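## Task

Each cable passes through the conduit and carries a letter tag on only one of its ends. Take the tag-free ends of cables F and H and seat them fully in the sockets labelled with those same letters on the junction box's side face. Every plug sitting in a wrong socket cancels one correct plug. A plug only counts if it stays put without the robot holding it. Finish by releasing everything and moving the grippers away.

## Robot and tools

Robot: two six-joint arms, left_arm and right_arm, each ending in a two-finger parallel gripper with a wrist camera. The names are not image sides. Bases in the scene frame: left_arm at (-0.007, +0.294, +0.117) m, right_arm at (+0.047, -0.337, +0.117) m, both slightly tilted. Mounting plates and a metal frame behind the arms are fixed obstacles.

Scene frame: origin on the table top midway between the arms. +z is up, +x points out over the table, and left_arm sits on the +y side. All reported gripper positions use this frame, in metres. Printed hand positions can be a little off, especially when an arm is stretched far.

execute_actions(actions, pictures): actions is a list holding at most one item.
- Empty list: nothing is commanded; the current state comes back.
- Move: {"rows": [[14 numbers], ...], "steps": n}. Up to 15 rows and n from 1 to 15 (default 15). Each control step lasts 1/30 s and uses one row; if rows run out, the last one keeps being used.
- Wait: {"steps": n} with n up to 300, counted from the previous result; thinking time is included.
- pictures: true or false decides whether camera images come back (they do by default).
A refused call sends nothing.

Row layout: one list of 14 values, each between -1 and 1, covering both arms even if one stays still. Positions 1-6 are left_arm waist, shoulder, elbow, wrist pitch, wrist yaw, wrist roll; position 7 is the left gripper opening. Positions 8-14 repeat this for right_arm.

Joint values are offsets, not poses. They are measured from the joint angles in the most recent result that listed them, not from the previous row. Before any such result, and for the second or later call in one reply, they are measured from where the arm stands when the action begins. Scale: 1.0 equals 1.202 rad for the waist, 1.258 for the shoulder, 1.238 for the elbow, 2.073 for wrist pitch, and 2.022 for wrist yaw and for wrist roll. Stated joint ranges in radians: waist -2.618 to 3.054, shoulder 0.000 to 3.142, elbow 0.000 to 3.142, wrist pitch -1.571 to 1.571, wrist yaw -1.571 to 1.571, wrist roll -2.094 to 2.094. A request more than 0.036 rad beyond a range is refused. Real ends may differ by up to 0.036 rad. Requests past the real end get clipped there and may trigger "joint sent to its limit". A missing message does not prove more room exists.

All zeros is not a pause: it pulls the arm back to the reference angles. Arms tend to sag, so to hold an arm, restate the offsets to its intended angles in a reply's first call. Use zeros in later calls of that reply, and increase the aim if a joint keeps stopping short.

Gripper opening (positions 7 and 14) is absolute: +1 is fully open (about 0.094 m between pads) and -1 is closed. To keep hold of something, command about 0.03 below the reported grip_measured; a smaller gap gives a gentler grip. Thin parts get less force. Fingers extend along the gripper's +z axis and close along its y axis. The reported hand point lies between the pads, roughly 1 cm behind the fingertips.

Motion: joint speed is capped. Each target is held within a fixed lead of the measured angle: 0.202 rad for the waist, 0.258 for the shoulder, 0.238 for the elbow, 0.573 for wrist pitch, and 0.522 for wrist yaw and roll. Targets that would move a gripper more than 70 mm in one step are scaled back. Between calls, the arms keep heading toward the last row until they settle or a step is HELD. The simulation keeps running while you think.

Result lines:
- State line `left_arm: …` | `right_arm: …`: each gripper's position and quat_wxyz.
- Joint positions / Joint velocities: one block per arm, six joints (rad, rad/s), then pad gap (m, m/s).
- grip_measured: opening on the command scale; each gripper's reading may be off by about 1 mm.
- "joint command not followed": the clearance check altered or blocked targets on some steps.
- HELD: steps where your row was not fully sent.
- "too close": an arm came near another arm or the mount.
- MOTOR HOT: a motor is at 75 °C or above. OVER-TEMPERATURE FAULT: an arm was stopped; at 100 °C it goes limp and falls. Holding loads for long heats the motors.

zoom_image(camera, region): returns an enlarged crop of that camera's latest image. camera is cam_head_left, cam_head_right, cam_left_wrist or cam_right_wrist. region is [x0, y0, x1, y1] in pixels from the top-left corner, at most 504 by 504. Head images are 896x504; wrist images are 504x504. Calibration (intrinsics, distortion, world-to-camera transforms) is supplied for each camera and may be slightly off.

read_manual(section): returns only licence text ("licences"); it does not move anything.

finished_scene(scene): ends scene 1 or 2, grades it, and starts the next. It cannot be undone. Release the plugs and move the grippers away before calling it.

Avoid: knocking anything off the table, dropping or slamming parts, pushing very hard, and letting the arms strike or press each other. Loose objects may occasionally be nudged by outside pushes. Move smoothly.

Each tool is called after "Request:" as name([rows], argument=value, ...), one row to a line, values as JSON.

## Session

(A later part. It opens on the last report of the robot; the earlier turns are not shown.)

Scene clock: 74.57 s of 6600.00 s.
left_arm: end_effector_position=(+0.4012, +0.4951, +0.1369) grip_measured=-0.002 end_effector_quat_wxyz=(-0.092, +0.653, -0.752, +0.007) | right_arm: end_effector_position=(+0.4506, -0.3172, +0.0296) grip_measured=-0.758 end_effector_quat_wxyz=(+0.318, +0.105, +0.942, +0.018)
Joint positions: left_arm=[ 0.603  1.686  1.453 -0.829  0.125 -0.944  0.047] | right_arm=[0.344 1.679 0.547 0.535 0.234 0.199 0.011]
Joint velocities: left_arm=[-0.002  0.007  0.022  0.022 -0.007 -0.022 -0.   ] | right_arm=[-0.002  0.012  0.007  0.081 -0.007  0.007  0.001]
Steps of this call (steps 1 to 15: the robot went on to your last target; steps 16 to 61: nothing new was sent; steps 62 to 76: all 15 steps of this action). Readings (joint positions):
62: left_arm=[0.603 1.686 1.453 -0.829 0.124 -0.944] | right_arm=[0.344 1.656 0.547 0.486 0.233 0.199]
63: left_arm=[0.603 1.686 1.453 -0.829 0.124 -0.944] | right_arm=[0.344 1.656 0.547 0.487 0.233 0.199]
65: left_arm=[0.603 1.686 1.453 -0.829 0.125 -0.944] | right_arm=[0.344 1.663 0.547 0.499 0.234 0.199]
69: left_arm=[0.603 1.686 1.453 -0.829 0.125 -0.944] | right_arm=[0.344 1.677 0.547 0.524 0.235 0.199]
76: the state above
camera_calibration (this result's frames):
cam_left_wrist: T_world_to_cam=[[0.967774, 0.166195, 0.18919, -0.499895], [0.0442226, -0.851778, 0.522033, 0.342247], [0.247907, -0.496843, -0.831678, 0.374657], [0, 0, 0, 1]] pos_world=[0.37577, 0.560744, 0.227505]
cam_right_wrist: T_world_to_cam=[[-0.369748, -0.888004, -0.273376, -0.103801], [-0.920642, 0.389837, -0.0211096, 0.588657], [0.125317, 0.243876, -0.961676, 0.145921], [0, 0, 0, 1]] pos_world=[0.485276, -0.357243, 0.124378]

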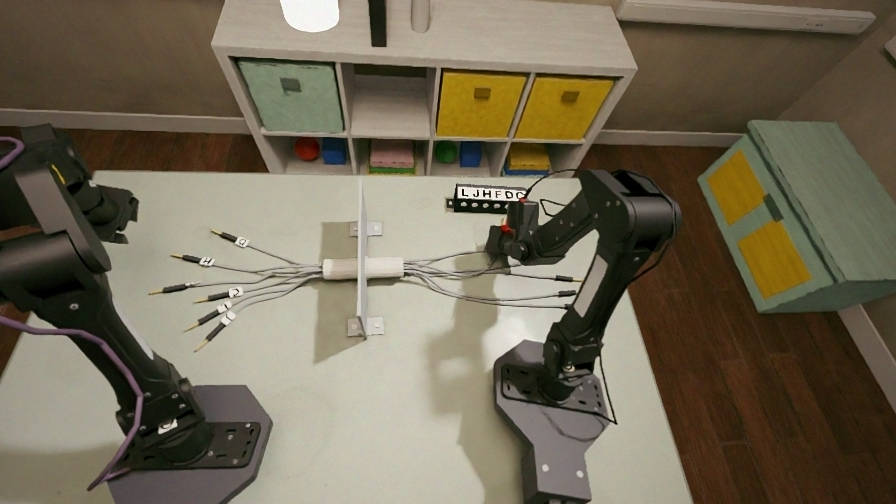

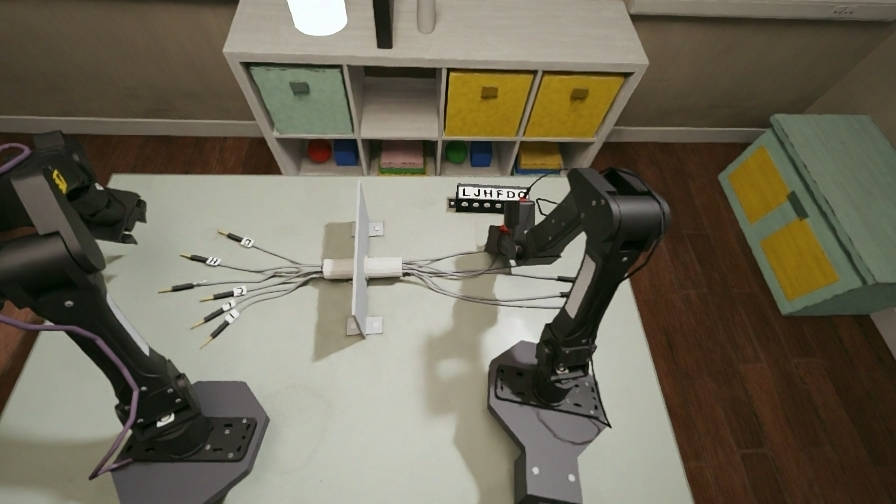

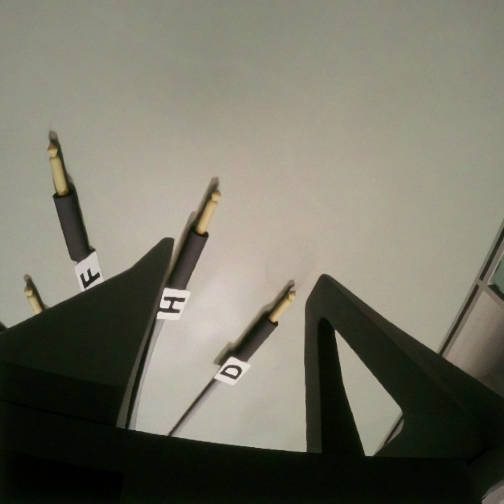

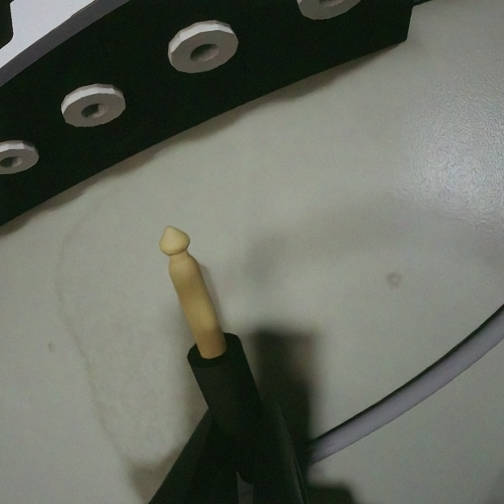

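Request:
execute_actions([
  {"rows":[[0,0,0,0,0,0,0,0,0,0,0,0,0,-0.8],[0,0,0,0,0,0,0,0,0,0,0,0,0,-0.8],[0,0,0,0,0,0,0,0,0,0,0,0,0,-0.8],[0,0,0,0,0,0,0,0,0,0,0,0,0,-0.8],[0,0,0,0,0,0,0,0,-0.03,0,-0.018,0,0,-0.8],[0,0,0,0,0,0,0,-0.005,-0.05,0,-0.03,0,0.01,-0.8],[0,0,0,0,0,0,0,-0.01,-0.075,0,-0.045,0,0.01,-0.8],[0,0,0,0,0,0,0,-0.015,-0.1,0,-0.06,0,0.02,-0.8],[0,0,0,0,0,0,0,-0.015,-0.12,0,-0.075,0,0.02,-0.8],[0,0,0,0,0,0,0,-0.015,-0.14,0,-0.088,0,0.02,-0.8]]},
])

Scene clock: 77.40 s of 6600.00 s.
left_arm: end_effector_position=(+0.4014, +0.4948, +0.1369) grip_measured=-0.002 end_effector_quat_wxyz=(-0.092, +0.653, -0.752, +0.008) | right_arm: end_effector_position=(+0.4531, -0.3257, +0.0635) grip_measured=-0.758 end_effector_quat_wxyz=(+0.329, +0.123, +0.936, +0.023)
Joint positions: left_arm=[ 0.603  1.686  1.453 -0.829  0.127 -0.944  0.047] | right_arm=[0.336 1.522 0.547 0.404 0.233 0.227 0.011]
Joint velocities: left_arm=[-0.022 -0.002 -0.007 -0.007  0.051  0.037 -0.   ] | right_arm=[-0.002 -0.017  0.002 -0.154  0.051 -0.007 -0.001]
Steps of this call (steps 1 to 15: the robot went on to your last target; steps 16 to 70: nothing new was sent; steps 71 to 85: all 15 steps of this action). Readings (joint positions):
71: left_arm=[0.603 1.686 1.453 -0.829 0.126 -0.944] | right_arm=[0.344 1.680 0.547 0.539 0.234 0.199]
72: left_arm=[0.603 1.686 1.453 -0.829 0.126 -0.944] | right_arm=[0.344 1.680 0.547 0.540 0.234 0.199]
74: left_arm=[0.603 1.686 1.453 -0.829 0.126 -0.944] | right_arm=[0.344 1.680 0.547 0.541 0.233 0.199]
78: left_arm=[0.603 1.686 1.453 -0.829 0.127 -0.944] | right_arm=[0.343 1.642 0.547 0.492 0.233 0.207]
85: the state above
camera_calibration (this result's frames):
cam_left_wrist: T_world_to_cam=[[0.967666, 0.166172, 0.189759, -0.500022], [0.0434699, -0.850926, 0.523484, 0.341671], [0.24846, -0.498309, -0.830636, 0.374822], [0, 0, 0, 1]] pos_world=[0.375874, 0.560604, 0.227365]
cam_right_wrist: T_world_to_cam=[[-0.391642, -0.870018, -0.299474, -0.0837386], [-0.906452, 0.420704, -0.036786, 0.59957], [0.157995, 0.257052, -0.953395, 0.169302], [0, 0, 0, 1]] pos_world=[0.483937, -0.368615, 0.15839]

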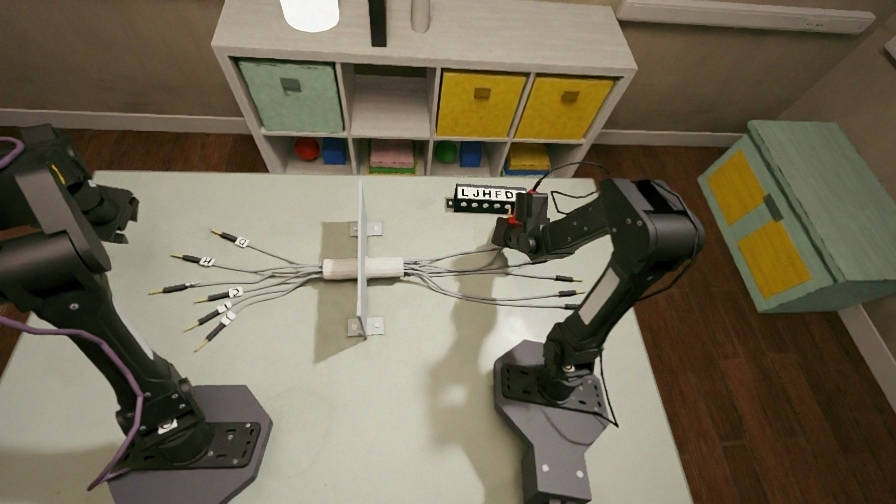

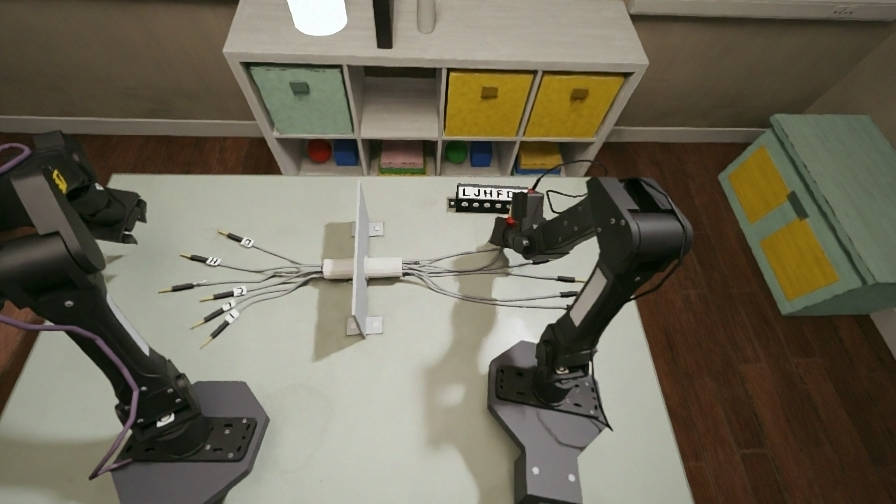

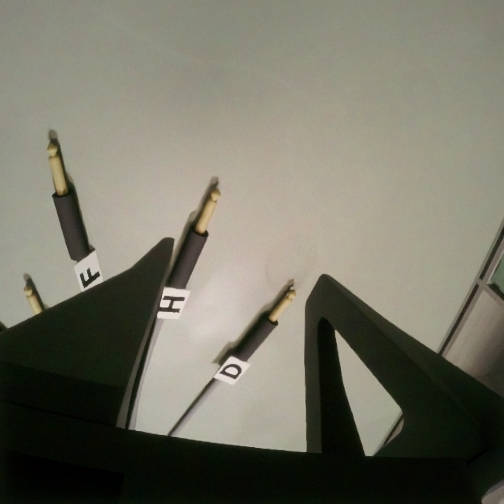

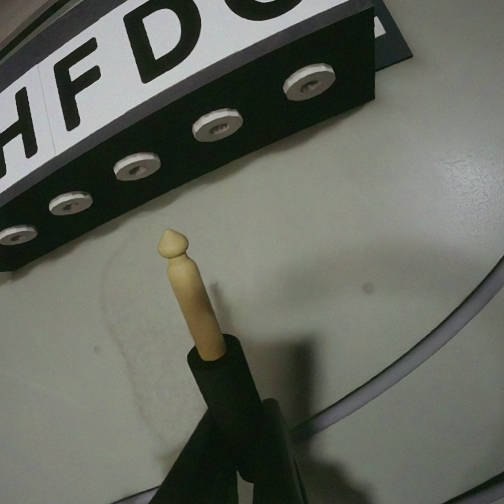

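Request:
execute_actions(actions=[])

Scene clock: 80.10 s of 6600.00 s.
left_arm: end_effector_position=(+0.4014, +0.4948, +0.1369) grip_measured=-0.002 end_effector_quat_wxyz=(-0.092, +0.653, -0.752, +0.008) | right_arm: end_effector_position=(+0.4452, -0.3255, +0.0575) grip_measured=-0.758 end_effector_quat_wxyz=(+0.310, +0.122, +0.943, +0.021)
Joint positions: left_arm=[ 0.603  1.686  1.453 -0.829  0.127 -0.944  0.047] | right_arm=[0.336 1.522 0.547 0.363 0.233 0.232 0.011]
Joint velocities: left_arm=[ 0.032  0.007 -0.017  0.037  0.022  0.007  0.   ] | right_arm=[ 0.017 -0.012 -0.012  0.11  -0.037  0.022 -0.   ]
Steps of this call (steps 1 to 30: the robot went on to your last target; steps 31 to 81: nothing new was sent). Readings (joint positions):
1: left_arm=[0.603 1.686 1.453 -0.829 0.127 -0.944] | right_arm=[0.336 1.522 0.547 0.396 0.233 0.228]
2: left_arm=[0.603 1.686 1.453 -0.829 0.127 -0.944] | right_arm=[0.336 1.522 0.547 0.388 0.233 0.229]
4: left_arm=[0.603 1.686 1.453 -0.829 0.127 -0.944] | right_arm=[0.336 1.522 0.547 0.376 0.233 0.230]
8: left_arm=[0.603 1.686 1.453 -0.829 0.127 -0.944] | right_arm=[0.336 1.522 0.547 0.367 0.233 0.231]
81: the state above
All arms were judged still, so your last target was given up. Only a new action makes them travel on or press farther. Fingers that are still opening or closing keep moving.
camera_calibration (this result's frames):
cam_left_wrist: T_world_to_cam=[[0.967666, 0.166172, 0.189759, -0.500022], [0.0434699, -0.850926, 0.523484, 0.341671], [0.24846, -0.498309, -0.830636, 0.374822], [0, 0, 0, 1]] pos_world=[0.375874, 0.560604, 0.227365]
cam_right_wrist: T_world_to_cam=[[-0.400548, -0.871675, -0.282388, -0.0860519], [-0.908506, 0.41787, -0.00122786, 0.590047], [0.119072, 0.25606, -0.959299, 0.182104], [0, 0, 0, 1]] pos_world=[0.47991, -0.368202, 0.151117]

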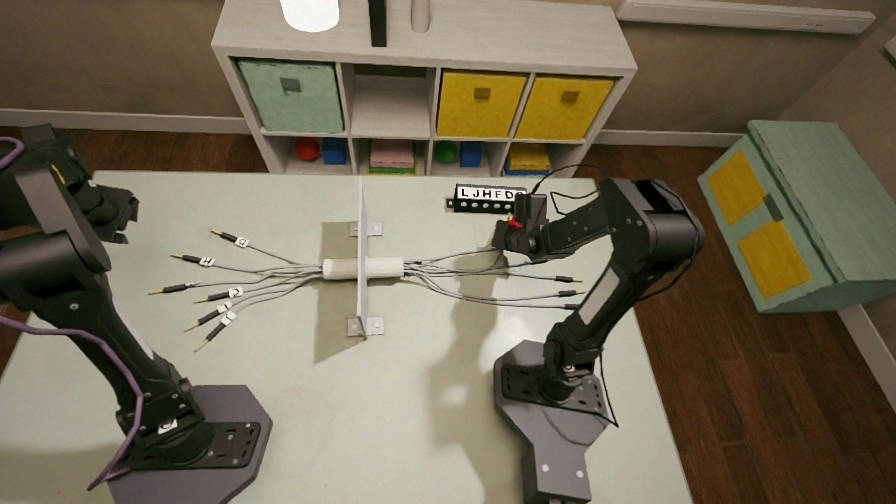

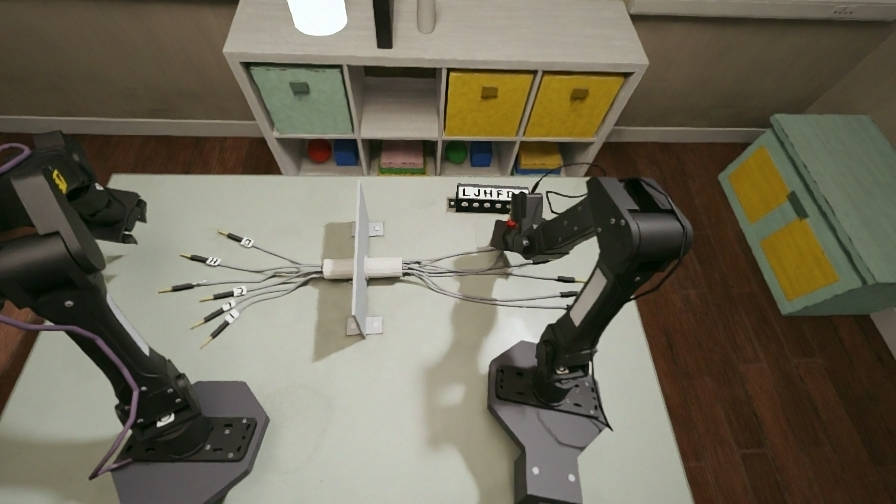

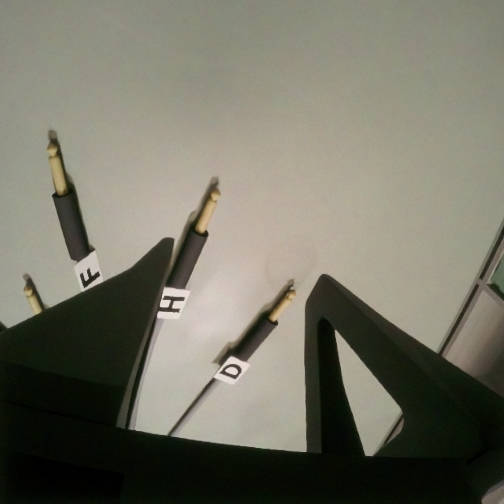

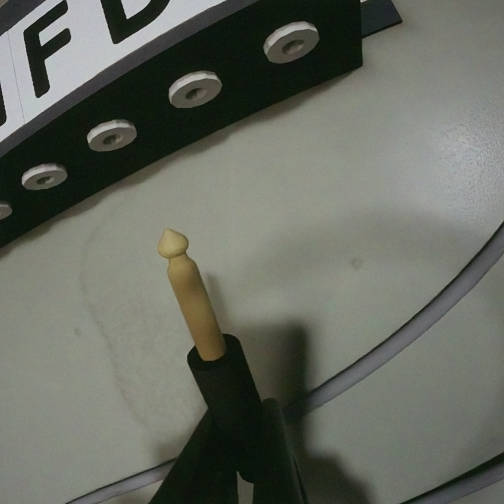

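Request:
execute_actions([
  {"rows":[[0,0,0,0,0,0,0,0,0.01,0.02,0.004,0,0,-0.8],[0,0,0,0,0,0,0,0,0.02,0.035,0.008,0,0,-0.8],[0,0,0,0,0,0,0,0,0.03,0.05,0.011,0,0,-0.8],[0,0,0,0,0,0,0,0,0.04,0.062,0.014,0,0,-0.8],[0,0,0,0,0,0,0,0,0.05,0.074,0.016,0,0,-0.8],[0,0,0,0,0,0,0,0,0.058,0.084,0.016,0,0,-0.8]]},
], pictures=false)

Request:
execute_actions([
  {"steps":10},
])

Scene clock: 81.53 s of 6600.00 s.
left_arm: end_effector_position=(+0.4015, +0.4945, +0.1369) grip_measured=-0.002 end_effector_quat_wxyz=(-0.092, +0.653, -0.752, +0.009) | right_arm: end_effector_position=(+0.4697, -0.3231, +0.0588) grip_measured=-0.758 end_effector_quat_wxyz=(+0.324, +0.124, +0.938, +0.023)
Joint positions: left_arm=[ 0.603  1.686  1.453 -0.829  0.129 -0.944  0.047] | right_arm=[0.336 1.585 0.623 0.379 0.233 0.232 0.011]
Joint velocities: left_arm=[ 0.012  0.002  0.012  0.066  0.037  0.066 -0.   ] | right_arm=[-0.012 -0.007 -0.007  0.007  0.051  0.007 -0.001]
Steps of this call (steps 1 to 28: nothing new was sent; steps 29 to 43: all 15 steps of this action). Readings (joint positions):
29: left_arm=[0.603 1.686 1.453 -0.829 0.127 -0.944] | right_arm=[0.336 1.522 0.547 0.363 0.233 0.232]
30: left_arm=[0.603 1.686 1.453 -0.829 0.128 -0.944] | right_arm=[0.336 1.523 0.548 0.363 0.233 0.232]
32: left_arm=[0.603 1.686 1.453 -0.829 0.128 -0.944] | right_arm=[0.336 1.538 0.564 0.363 0.233 0.232]
36: left_arm=[0.603 1.686 1.453 -0.829 0.128 -0.944] | right_arm=[0.336 1.581 0.617 0.371 0.233 0.232]
43: the state above

Scene clock: 81.87 s of 6600.00 s.
left_arm: end_effector_position=(+0.4015, +0.4945, +0.1369) grip_measured=-0.002 end_effector_quat_wxyz=(-0.092, +0.653, -0.752, +0.009) | right_arm: end_effector_position=(+0.4697, -0.3231, +0.0588) grip_measured=-0.758 end_effector_quat_wxyz=(+0.324, +0.124, +0.938, +0.023)
Joint positions: left_arm=[ 0.603  1.686  1.453 -0.829  0.129 -0.944  0.047] | right_arm=[0.336 1.585 0.623 0.379 0.233 0.232 0.011]
Joint velocities: left_arm=[-0.007  0.002  0.012 -0.007 -0.066 -0.037 -0.001] | right_arm=[ 0.002 -0.007  0.002 -0.022  0.022  0.022  0.001]
Steps of this call (steps 1 to 10: the robot went on to your last target). Readings (joint positions):
1: left_arm=[0.603 1.686 1.453 -0.829 0.129 -0.944] | right_arm=[0.336 1.585 0.623 0.379 0.233 0.232]
2: left_arm=[0.603 1.686 1.453 -0.829 0.129 -0.944] | right_arm=[0.336 1.585 0.623 0.379 0.233 0.232]
4: left_arm=[0.603 1.686 1.453 -0.829 0.129 -0.944] | right_arm=[0.336 1.585 0.623 0.379 0.233 0.232]
8: left_arm=[0.603 1.686 1.453 -0.829 0.129 -0.944] | right_arm=[0.336 1.585 0.623 0.379 0.233 0.232]
10: the state above
camera_calibration (this result's frames):
cam_left_wrist: T_world_to_cam=[[0.96758, 0.166155, 0.190215, -0.500123], [0.042867, -0.850242, 0.524644, 0.34121], [0.248901, -0.499481, -0.8298, 0.374953], [0, 0, 0, 1]] pos_world=[0.375956, 0.560491, 0.227253]
cam_right_wrist: T_world_to_cam=[[-0.396311, -0.868785, -0.296901, -0.0739535], [-0.906005, 0.422423, -0.0267252, 0.613174], [0.148636, 0.258403, -0.954534, 0.166407], [0, 0, 0, 1]] pos_world=[0.501496, -0.366269, 0.153271]

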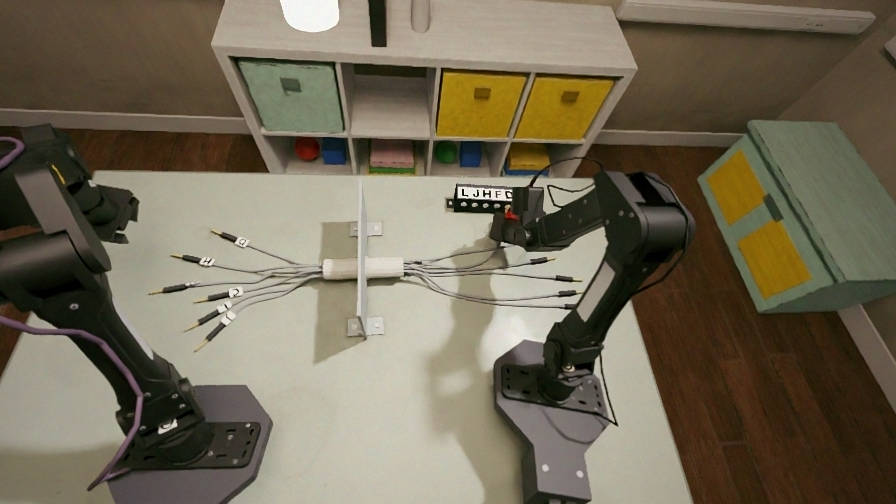

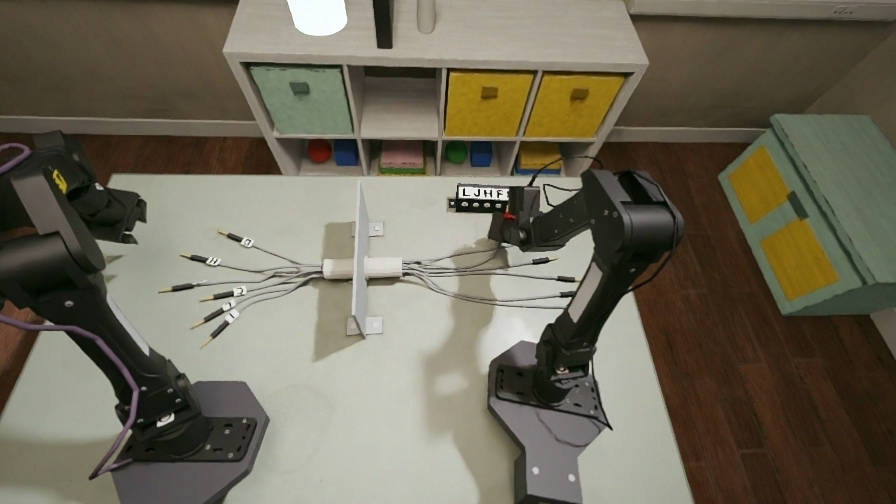

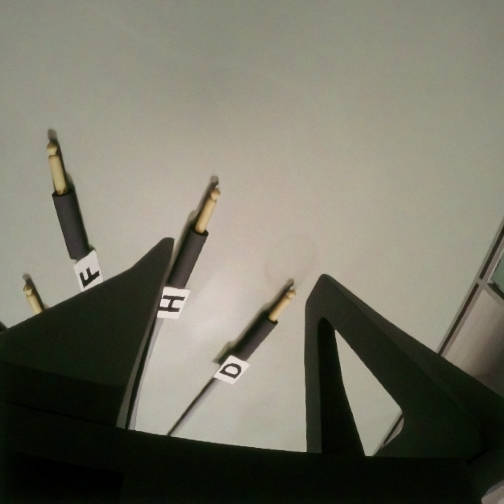

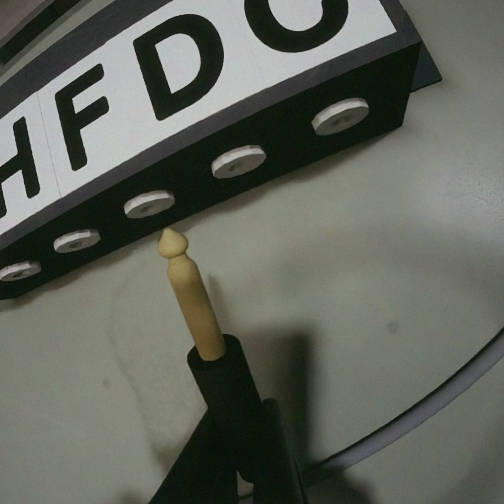

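Request:
execute_actions([
  {"rows":[[0,0,0,0,0,0,0,0,0,0,0.013,0,0,-0.8]],"steps":12},
])

Scene clock: 84.10 s of 6600.00 s.
left_arm: end_effector_position=(+0.4016, +0.4943, +0.1369) grip_measured=-0.002 end_effector_quat_wxyz=(-0.092, +0.653, -0.752, +0.010) | right_arm: end_effector_position=(+0.4708, -0.3231, +0.0597) grip_measured=-0.758 end_effector_quat_wxyz=(+0.326, +0.125, +0.937, +0.024)
Joint positions: left_arm=[ 0.603  1.686  1.453 -0.829  0.13  -0.944  0.047] | right_arm=[0.336 1.585 0.623 0.385 0.233 0.232 0.011]
Joint velocities: left_arm=[-0.017  0.002  0.012 -0.022  0.081  0.022  0.   ] | right_arm=[-0.002  0.002 -0.002  0.007 -0.022  0.007 -0.001]
Steps of this call (steps 1 to 15: the robot went on to your last target; steps 16 to 55: nothing new was sent; steps 56 to 67: all 12 steps of this action). Readings (joint positions):
56: left_arm=[0.603 1.686 1.453 -0.829 0.129 -0.944] | right_arm=[0.336 1.585 0.623 0.380 0.233 0.232]
57: left_arm=[0.603 1.686 1.453 -0.829 0.129 -0.944] | right_arm=[0.336 1.585 0.623 0.381 0.233 0.232]
59: left_arm=[0.603 1.686 1.453 -0.829 0.130 -0.944] | right_arm=[0.336 1.585 0.623 0.383 0.233 0.232]
63: left_arm=[0.603 1.686 1.453 -0.829 0.130 -0.944] | right_arm=[0.336 1.585 0.623 0.384 0.233 0.232]
67: the state above
camera_calibration (this result's frames):
cam_left_wrist: T_world_to_cam=[[0.967493, 0.166139, 0.19067, -0.500225], [0.0422636, -0.849556, 0.525802, 0.340749], [0.249341, -0.500651, -0.828962, 0.375083], [0, 0, 0, 1]] pos_world=[0.376039, 0.560378, 0.227141]
cam_right_wrist: T_world_to_cam=[[-0.395457, -0.868233, -0.299641, -0.0733473], [-0.905442, 0.423295, -0.0315559, 0.61451], [0.154235, 0.258829, -0.95353, 0.164512], [0, 0, 0, 1]] pos_world=[0.502024, -0.366382, 0.154281]

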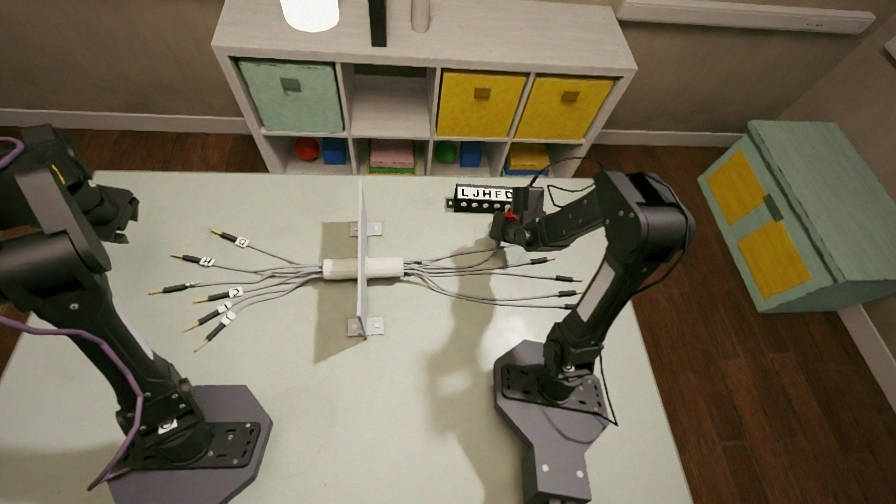

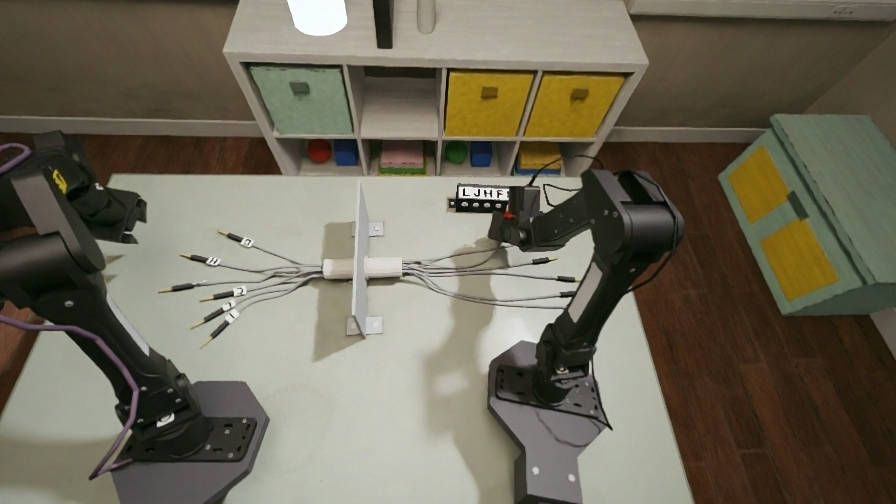

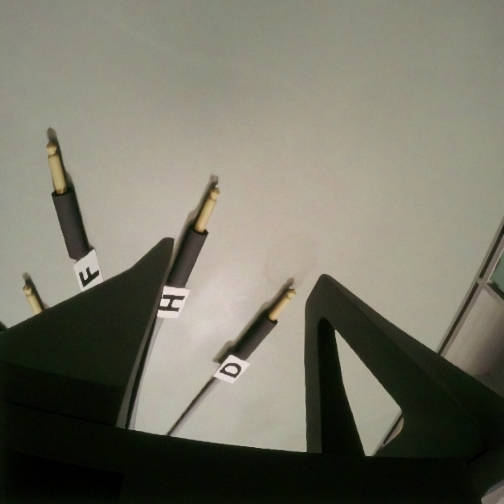

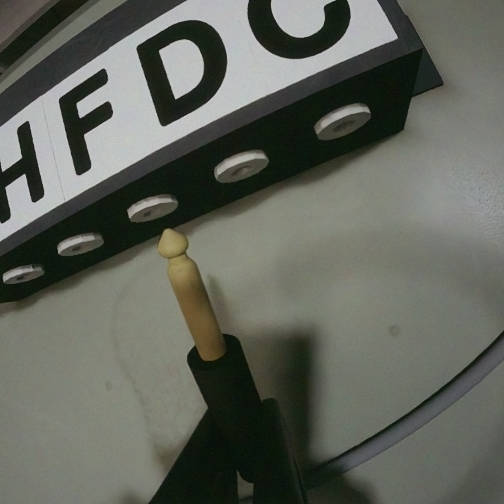

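Request:
execute_actions([
  {"rows":[[0,0,0,0,0,0,0,0,0,0,0.015,0,0,-0.8]],"steps":12},
])

Request:
zoom_image(camera="cam_head_left", region=[450,175,550,250])

Scene clock: 85.20 s of 6600.00 s.
left_arm: end_effector_position=(+0.4018, +0.4941, +0.1368) grip_measured=-0.002 end_effector_quat_wxyz=(-0.092, +0.653, -0.752, +0.010) | right_arm: end_effector_position=(+0.4727, -0.3232, +0.0612) grip_measured=-0.758 end_effector_quat_wxyz=(+0.331, +0.126, +0.935, +0.025)
Joint positions: left_arm=[ 0.603  1.686  1.453 -0.829  0.132 -0.944  0.047] | right_arm=[0.336 1.585 0.623 0.395 0.233 0.232 0.011]
Joint velocities: left_arm=[ 0.002  0.002 -0.027  0.022  0.007 -0.007  0.   ] | right_arm=[-0.012 -0.007  0.012  0.037  0.007  0.066  0.   ]
Steps of this call (steps 1 to 15: the robot went on to your last target; steps 16 to 21: nothing new was sent; steps 22 to 33: all 12 steps of this action). Readings (joint positions):
22: left_arm=[0.603 1.686 1.453 -0.829 0.131 -0.944] | right_arm=[0.336 1.585 0.623 0.386 0.233 0.232]
23: left_arm=[0.603 1.686 1.453 -0.829 0.131 -0.944] | right_arm=[0.336 1.585 0.623 0.388 0.233 0.232]
25: left_arm=[0.603 1.686 1.453 -0.829 0.131 -0.944] | right_arm=[0.336 1.585 0.623 0.391 0.233 0.232]
29: left_arm=[0.603 1.686 1.453 -0.829 0.132 -0.944] | right_arm=[0.336 1.585 0.623 0.394 0.233 0.232]
33: the state above
camera_calibration (this result's frames):
cam_left_wrist: T_world_to_cam=[[0.967406, 0.166123, 0.191125, -0.500327], [0.0416595, -0.848869, 0.526959, 0.340287], [0.24978, -0.501821, -0.828122, 0.375212], [0, 0, 0, 1]] pos_world=[0.376122, 0.560265, 0.227029]
cam_right_wrist: T_world_to_cam=[[-0.393938, -0.867275, -0.304379, -0.072311], [-0.904401, 0.424812, -0.0399201, 0.616804], [0.163926, 0.259554, -0.951714, 0.161209], [0, 0, 0, 1]] pos_world=[0.502926, -0.366582, 0.156038]

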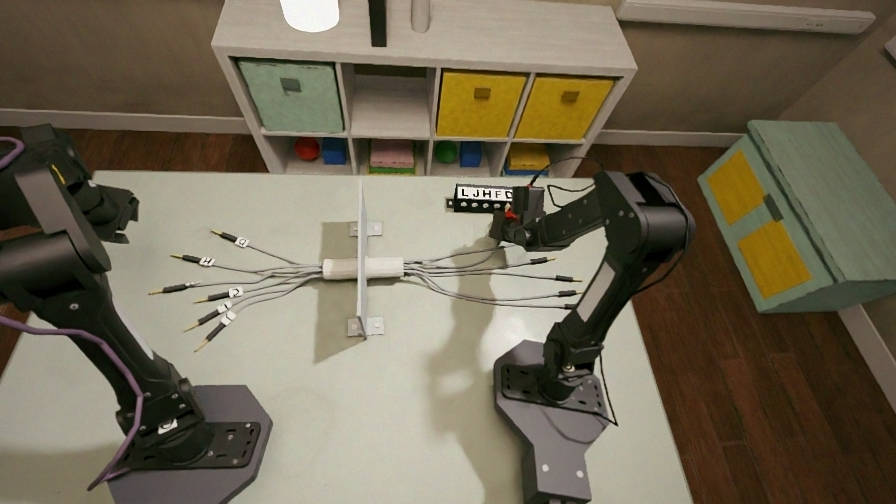

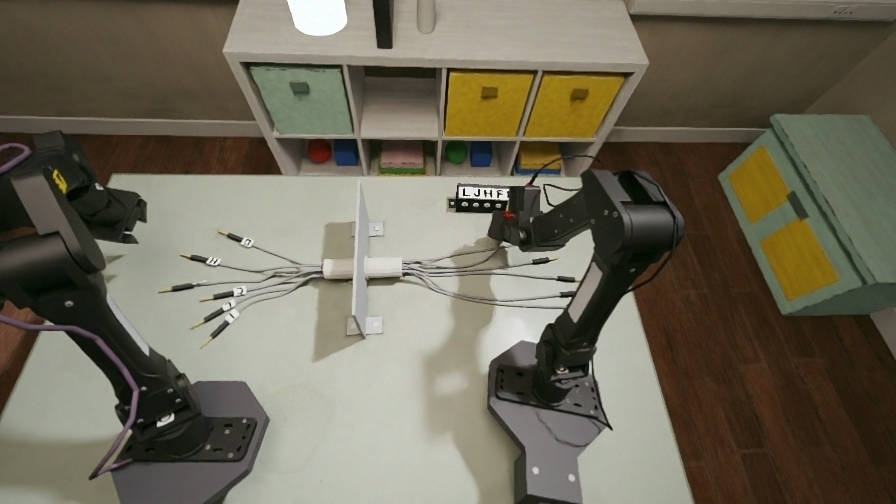

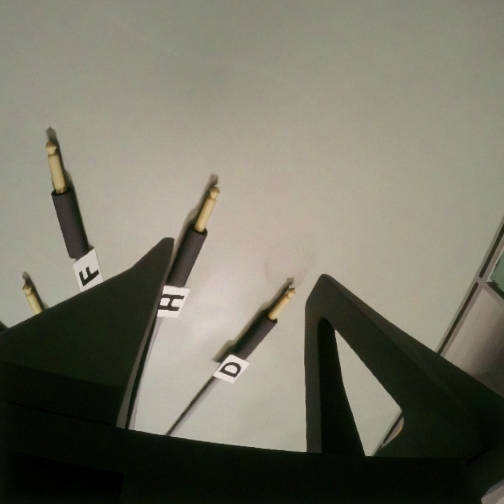

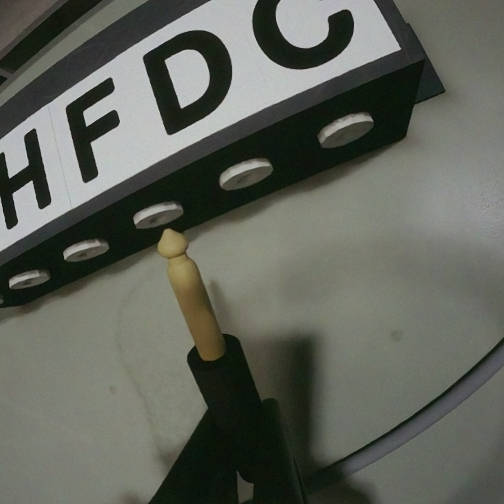

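Region (450, 175, 550, 250) of cam_head_left's 896x504 image, scaled by 5.040, with more detail than that image has; it fills the top 378 rows of this view, and the rest is white.

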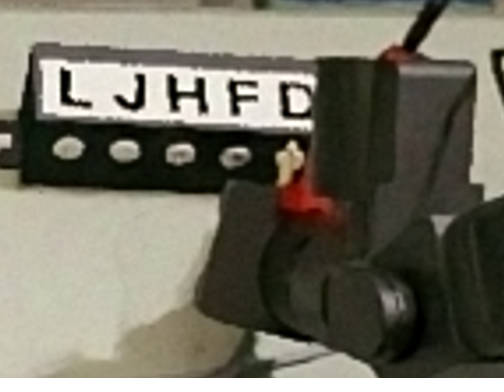

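Request:
execute_actions([
  {"rows":[[0,0,0,0,0,0,0,0,0,-0.02,0.005,0,0,-0.8],[0,0,0,0,0,0,0,0,0,-0.04,0.015,0,0,-0.8],[0,0,0,0,0,0,0,0,0.01,-0.06,0.025,0,0,-0.8],[0,0,0,0,0,0,0,0,0.02,-0.07,0.035,0,0,-0.8],[0,0,0,0,0,0,0,0,0.035,-0.07,0.045,0,0,-0.8],[0,0,0,0,0,0,0,0,0.05,-0.07,0.052,0,0,-0.8],[0,0,0,0,0,0,0,0,0.06,-0.07,0.058,0,0,-0.8],[0,0,0,0,0,0,0,0,0.06,-0.07,0.058,0,0,-0.8],[0,0,0,0,0,0,0,0,0.06,-0.07,0.058,0,0,-0.8],[0,0,0,0,0,0,0,0,0.06,-0.07,0.058,0,0,-0.72],[0,0,0,0,0,0,0,0,0.06,-0.07,0.058,0,0,-0.68],[0,0,0,0,0,0,0,0,0.06,-0.07,0.058,0,0,-0.5]]},
])

Scene clock: 91.33 s of 6600.00 s.
left_arm: end_effector_position=(+0.4019, +0.4938, +0.1368) grip_measured=-0.002 end_effector_quat_wxyz=(-0.091, +0.653, -0.752, +0.011) | right_arm: end_effector_position=(+0.4471, -0.3208, +0.0308) grip_measured=-0.504 end_effector_quat_wxyz=(+0.307, +0.121, +0.944, +0.020)
Joint positions: left_arm=[ 0.603  1.686  1.453 -0.829  0.133 -0.944  0.047] | right_arm=[0.336 1.656 0.551 0.486 0.233 0.232 0.023]
Joint velocities: left_arm=[ 0.002 -0.017  0.012 -0.051 -0.022  0.022  0.   ] | right_arm=[-0.002  0.012 -0.007  0.139 -0.007 -0.007  0.002]
Steps of this call (steps 1 to 15: the robot went on to your last target; steps 16 to 90: nothing new was sent; then 2.63 s passed at rest; steps 91 to 105: all 15 steps of this action). Readings (joint positions):
91: left_arm=[0.603 1.686 1.453 -0.829 0.132 -0.944] | right_arm=[0.336 1.585 0.623 0.395 0.233 0.232]
92: left_arm=[0.603 1.686 1.453 -0.829 0.132 -0.944] | right_arm=[0.336 1.585 0.620 0.400 0.233 0.232]
94: left_arm=[0.603 1.686 1.453 -0.829 0.132 -0.944] | right_arm=[0.336 1.585 0.594 0.425 0.233 0.232]
98: left_arm=[0.603 1.686 1.453 -0.829 0.133 -0.944] | right_arm=[0.336 1.630 0.556 0.463 0.233 0.232]
105: the state above
camera_calibration (this result's frames):
cam_left_wrist: T_world_to_cam=[[0.967319, 0.166108, 0.19158, -0.500429], [0.0410547, -0.84818, 0.528114, 0.339826], [0.250218, -0.502989, -0.82728, 0.375341], [0, 0, 0, 1]] pos_world=[0.376205, 0.560151, 0.226918]
cam_right_wrist: T_world_to_cam=[[-0.401501, -0.872367, -0.278878, -0.0886045], [-0.908992, 0.416786, 0.00491673, 0.589539], [0.111943, 0.255472, -0.960314, 0.158037], [0, 0, 0, 1]] pos_world=[0.48262, -0.363381, 0.124157]

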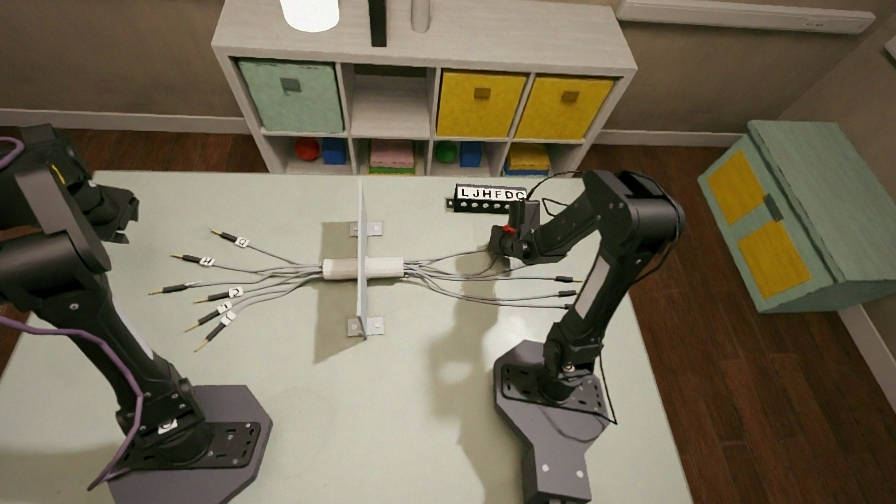

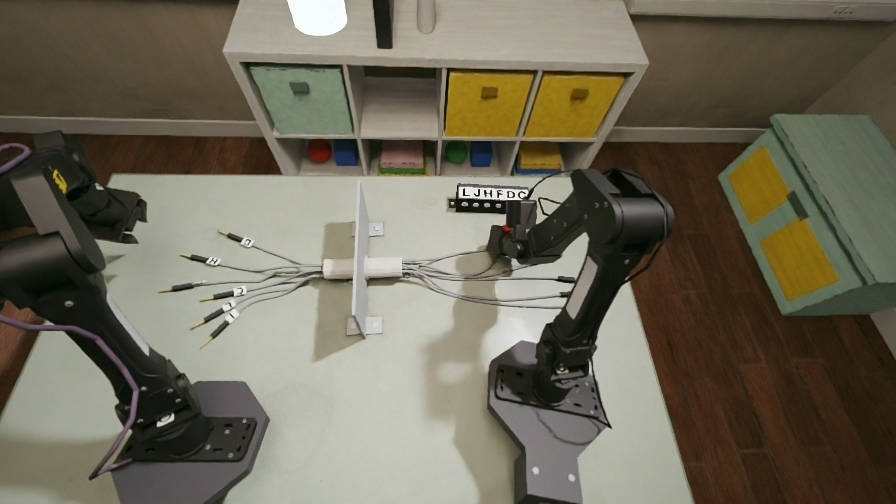

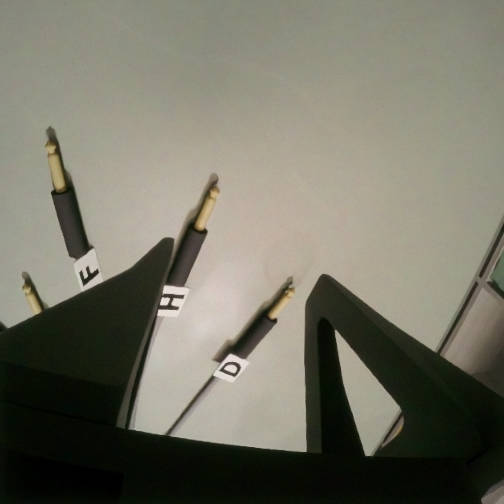

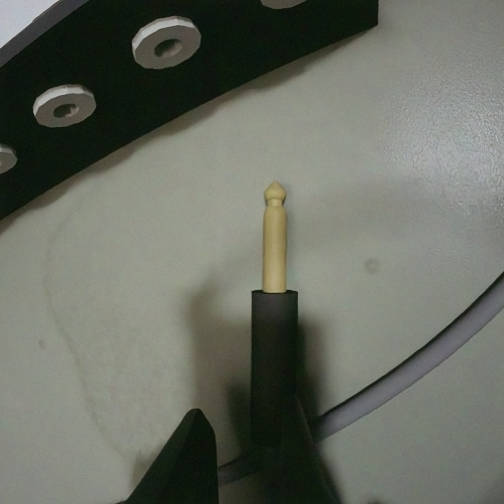

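Request:
execute_actions([
  {"rows":[[0,0,0,0,0,0,0,0,-0.01,0.02,0,0,0,-0.35],[0,0,0,0,0,0,0,-0.01,-0.01,0.04,0,0,0,-0.35],[0,0,0,0,0,0,0,-0.02,0,0.055,-0.01,0,0,-0.35],[0,0,0,0,0,0,0,-0.032,0.01,0.064,-0.02,0,0,-0.35],[0,0,0,0,0,0,0,-0.032,0.025,0.064,-0.02,0,0,-0.35]]},
])

Scene clock: 95.17 s of 6600.00 s.
left_arm: end_effector_position=(+0.4020, +0.4936, +0.1368) grip_measured=-0.002 end_effector_quat_wxyz=(-0.091, +0.653, -0.752, +0.012) | right_arm: end_effector_position=(+0.4620, -0.3322, +0.0320) grip_measured=-0.353 end_effector_quat_wxyz=(+0.310, +0.134, +0.941, +0.012)
Joint positions: left_arm=[ 0.603  1.686  1.453 -0.829  0.135 -0.944  0.047] | right_arm=[0.305 1.675 0.607 0.458 0.231 0.232 0.03 ]
Joint velocities: left_arm=[ 0.002 -0.002 -0.002 -0.037  0.007 -0.022  0.   ] | right_arm=[-0.017 -0.012 -0.002 -0.037  0.007  0.022 -0.   ]
Steps of this call (steps 1 to 30: the robot went on to your last target; steps 31 to 90: nothing new was sent; then 0.33 s passed at rest; steps 91 to 105: all 15 steps of this action). Readings (joint positions):
91: left_arm=[0.603 1.686 1.453 -0.829 0.134 -0.944] | right_arm=[0.336 1.656 0.551 0.497 0.233 0.232]
92: left_arm=[0.603 1.686 1.453 -0.829 0.134 -0.944] | right_arm=[0.336 1.656 0.553 0.495 0.233 0.232]
94: left_arm=[0.603 1.686 1.453 -0.829 0.134 -0.944] | right_arm=[0.330 1.656 0.571 0.477 0.231 0.232]
98: left_arm=[0.603 1.686 1.453 -0.829 0.134 -0.944] | right_arm=[0.307 1.668 0.606 0.472 0.231 0.232]
105: the state above
camera_calibration (this result's frames):
cam_left_wrist: T_world_to_cam=[[0.967231, 0.166093, 0.192035, -0.500531], [0.0404494, -0.84749, 0.529268, 0.339364], [0.250656, -0.504157, -0.826437, 0.375469], [0, 0, 0, 1]] pos_world=[0.376288, 0.560038, 0.226806]
cam_right_wrist: T_world_to_cam=[[-0.425598, -0.862509, -0.273758, -0.0779843], [-0.896379, 0.443279, -0.00304866, 0.611038], [0.123981, 0.244093, -0.961794, 0.151188], [0, 0, 0, 1]] pos_world=[0.495787, -0.375026, 0.125925]

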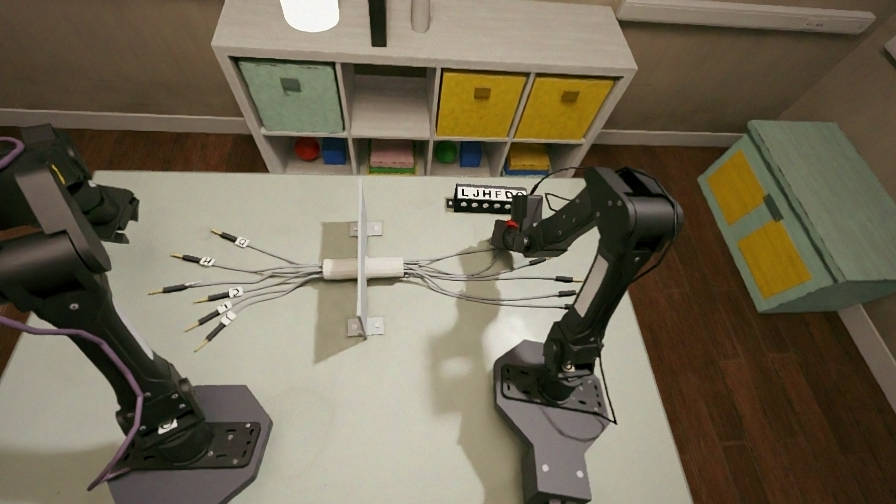

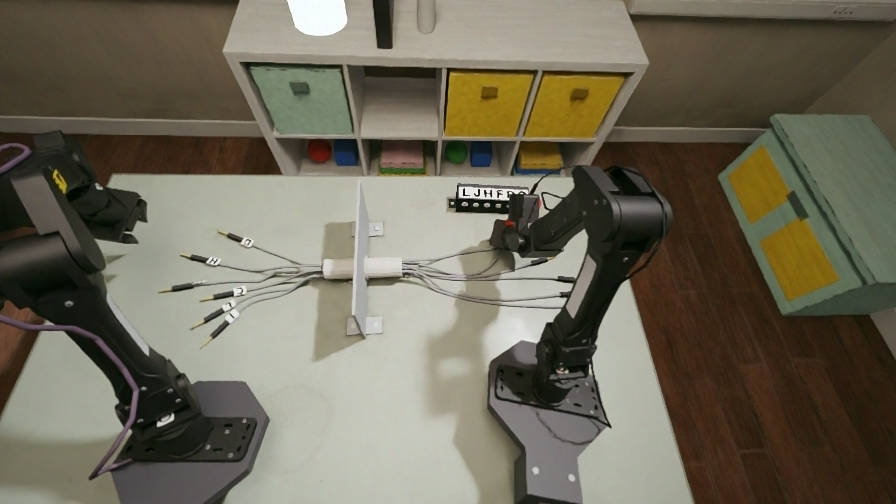

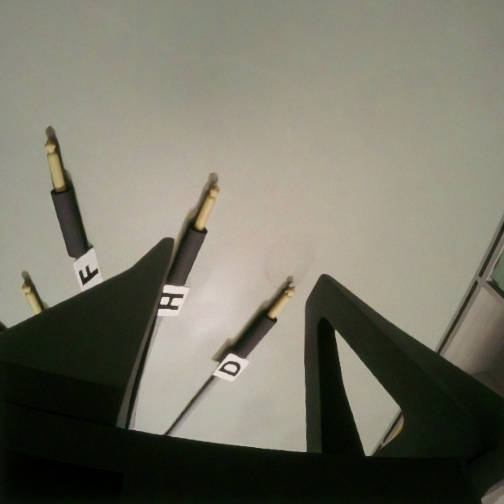

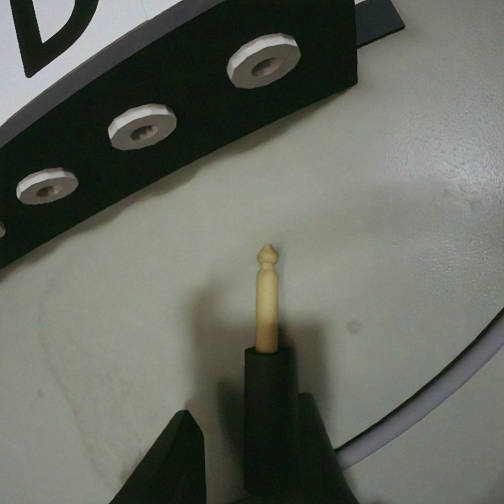

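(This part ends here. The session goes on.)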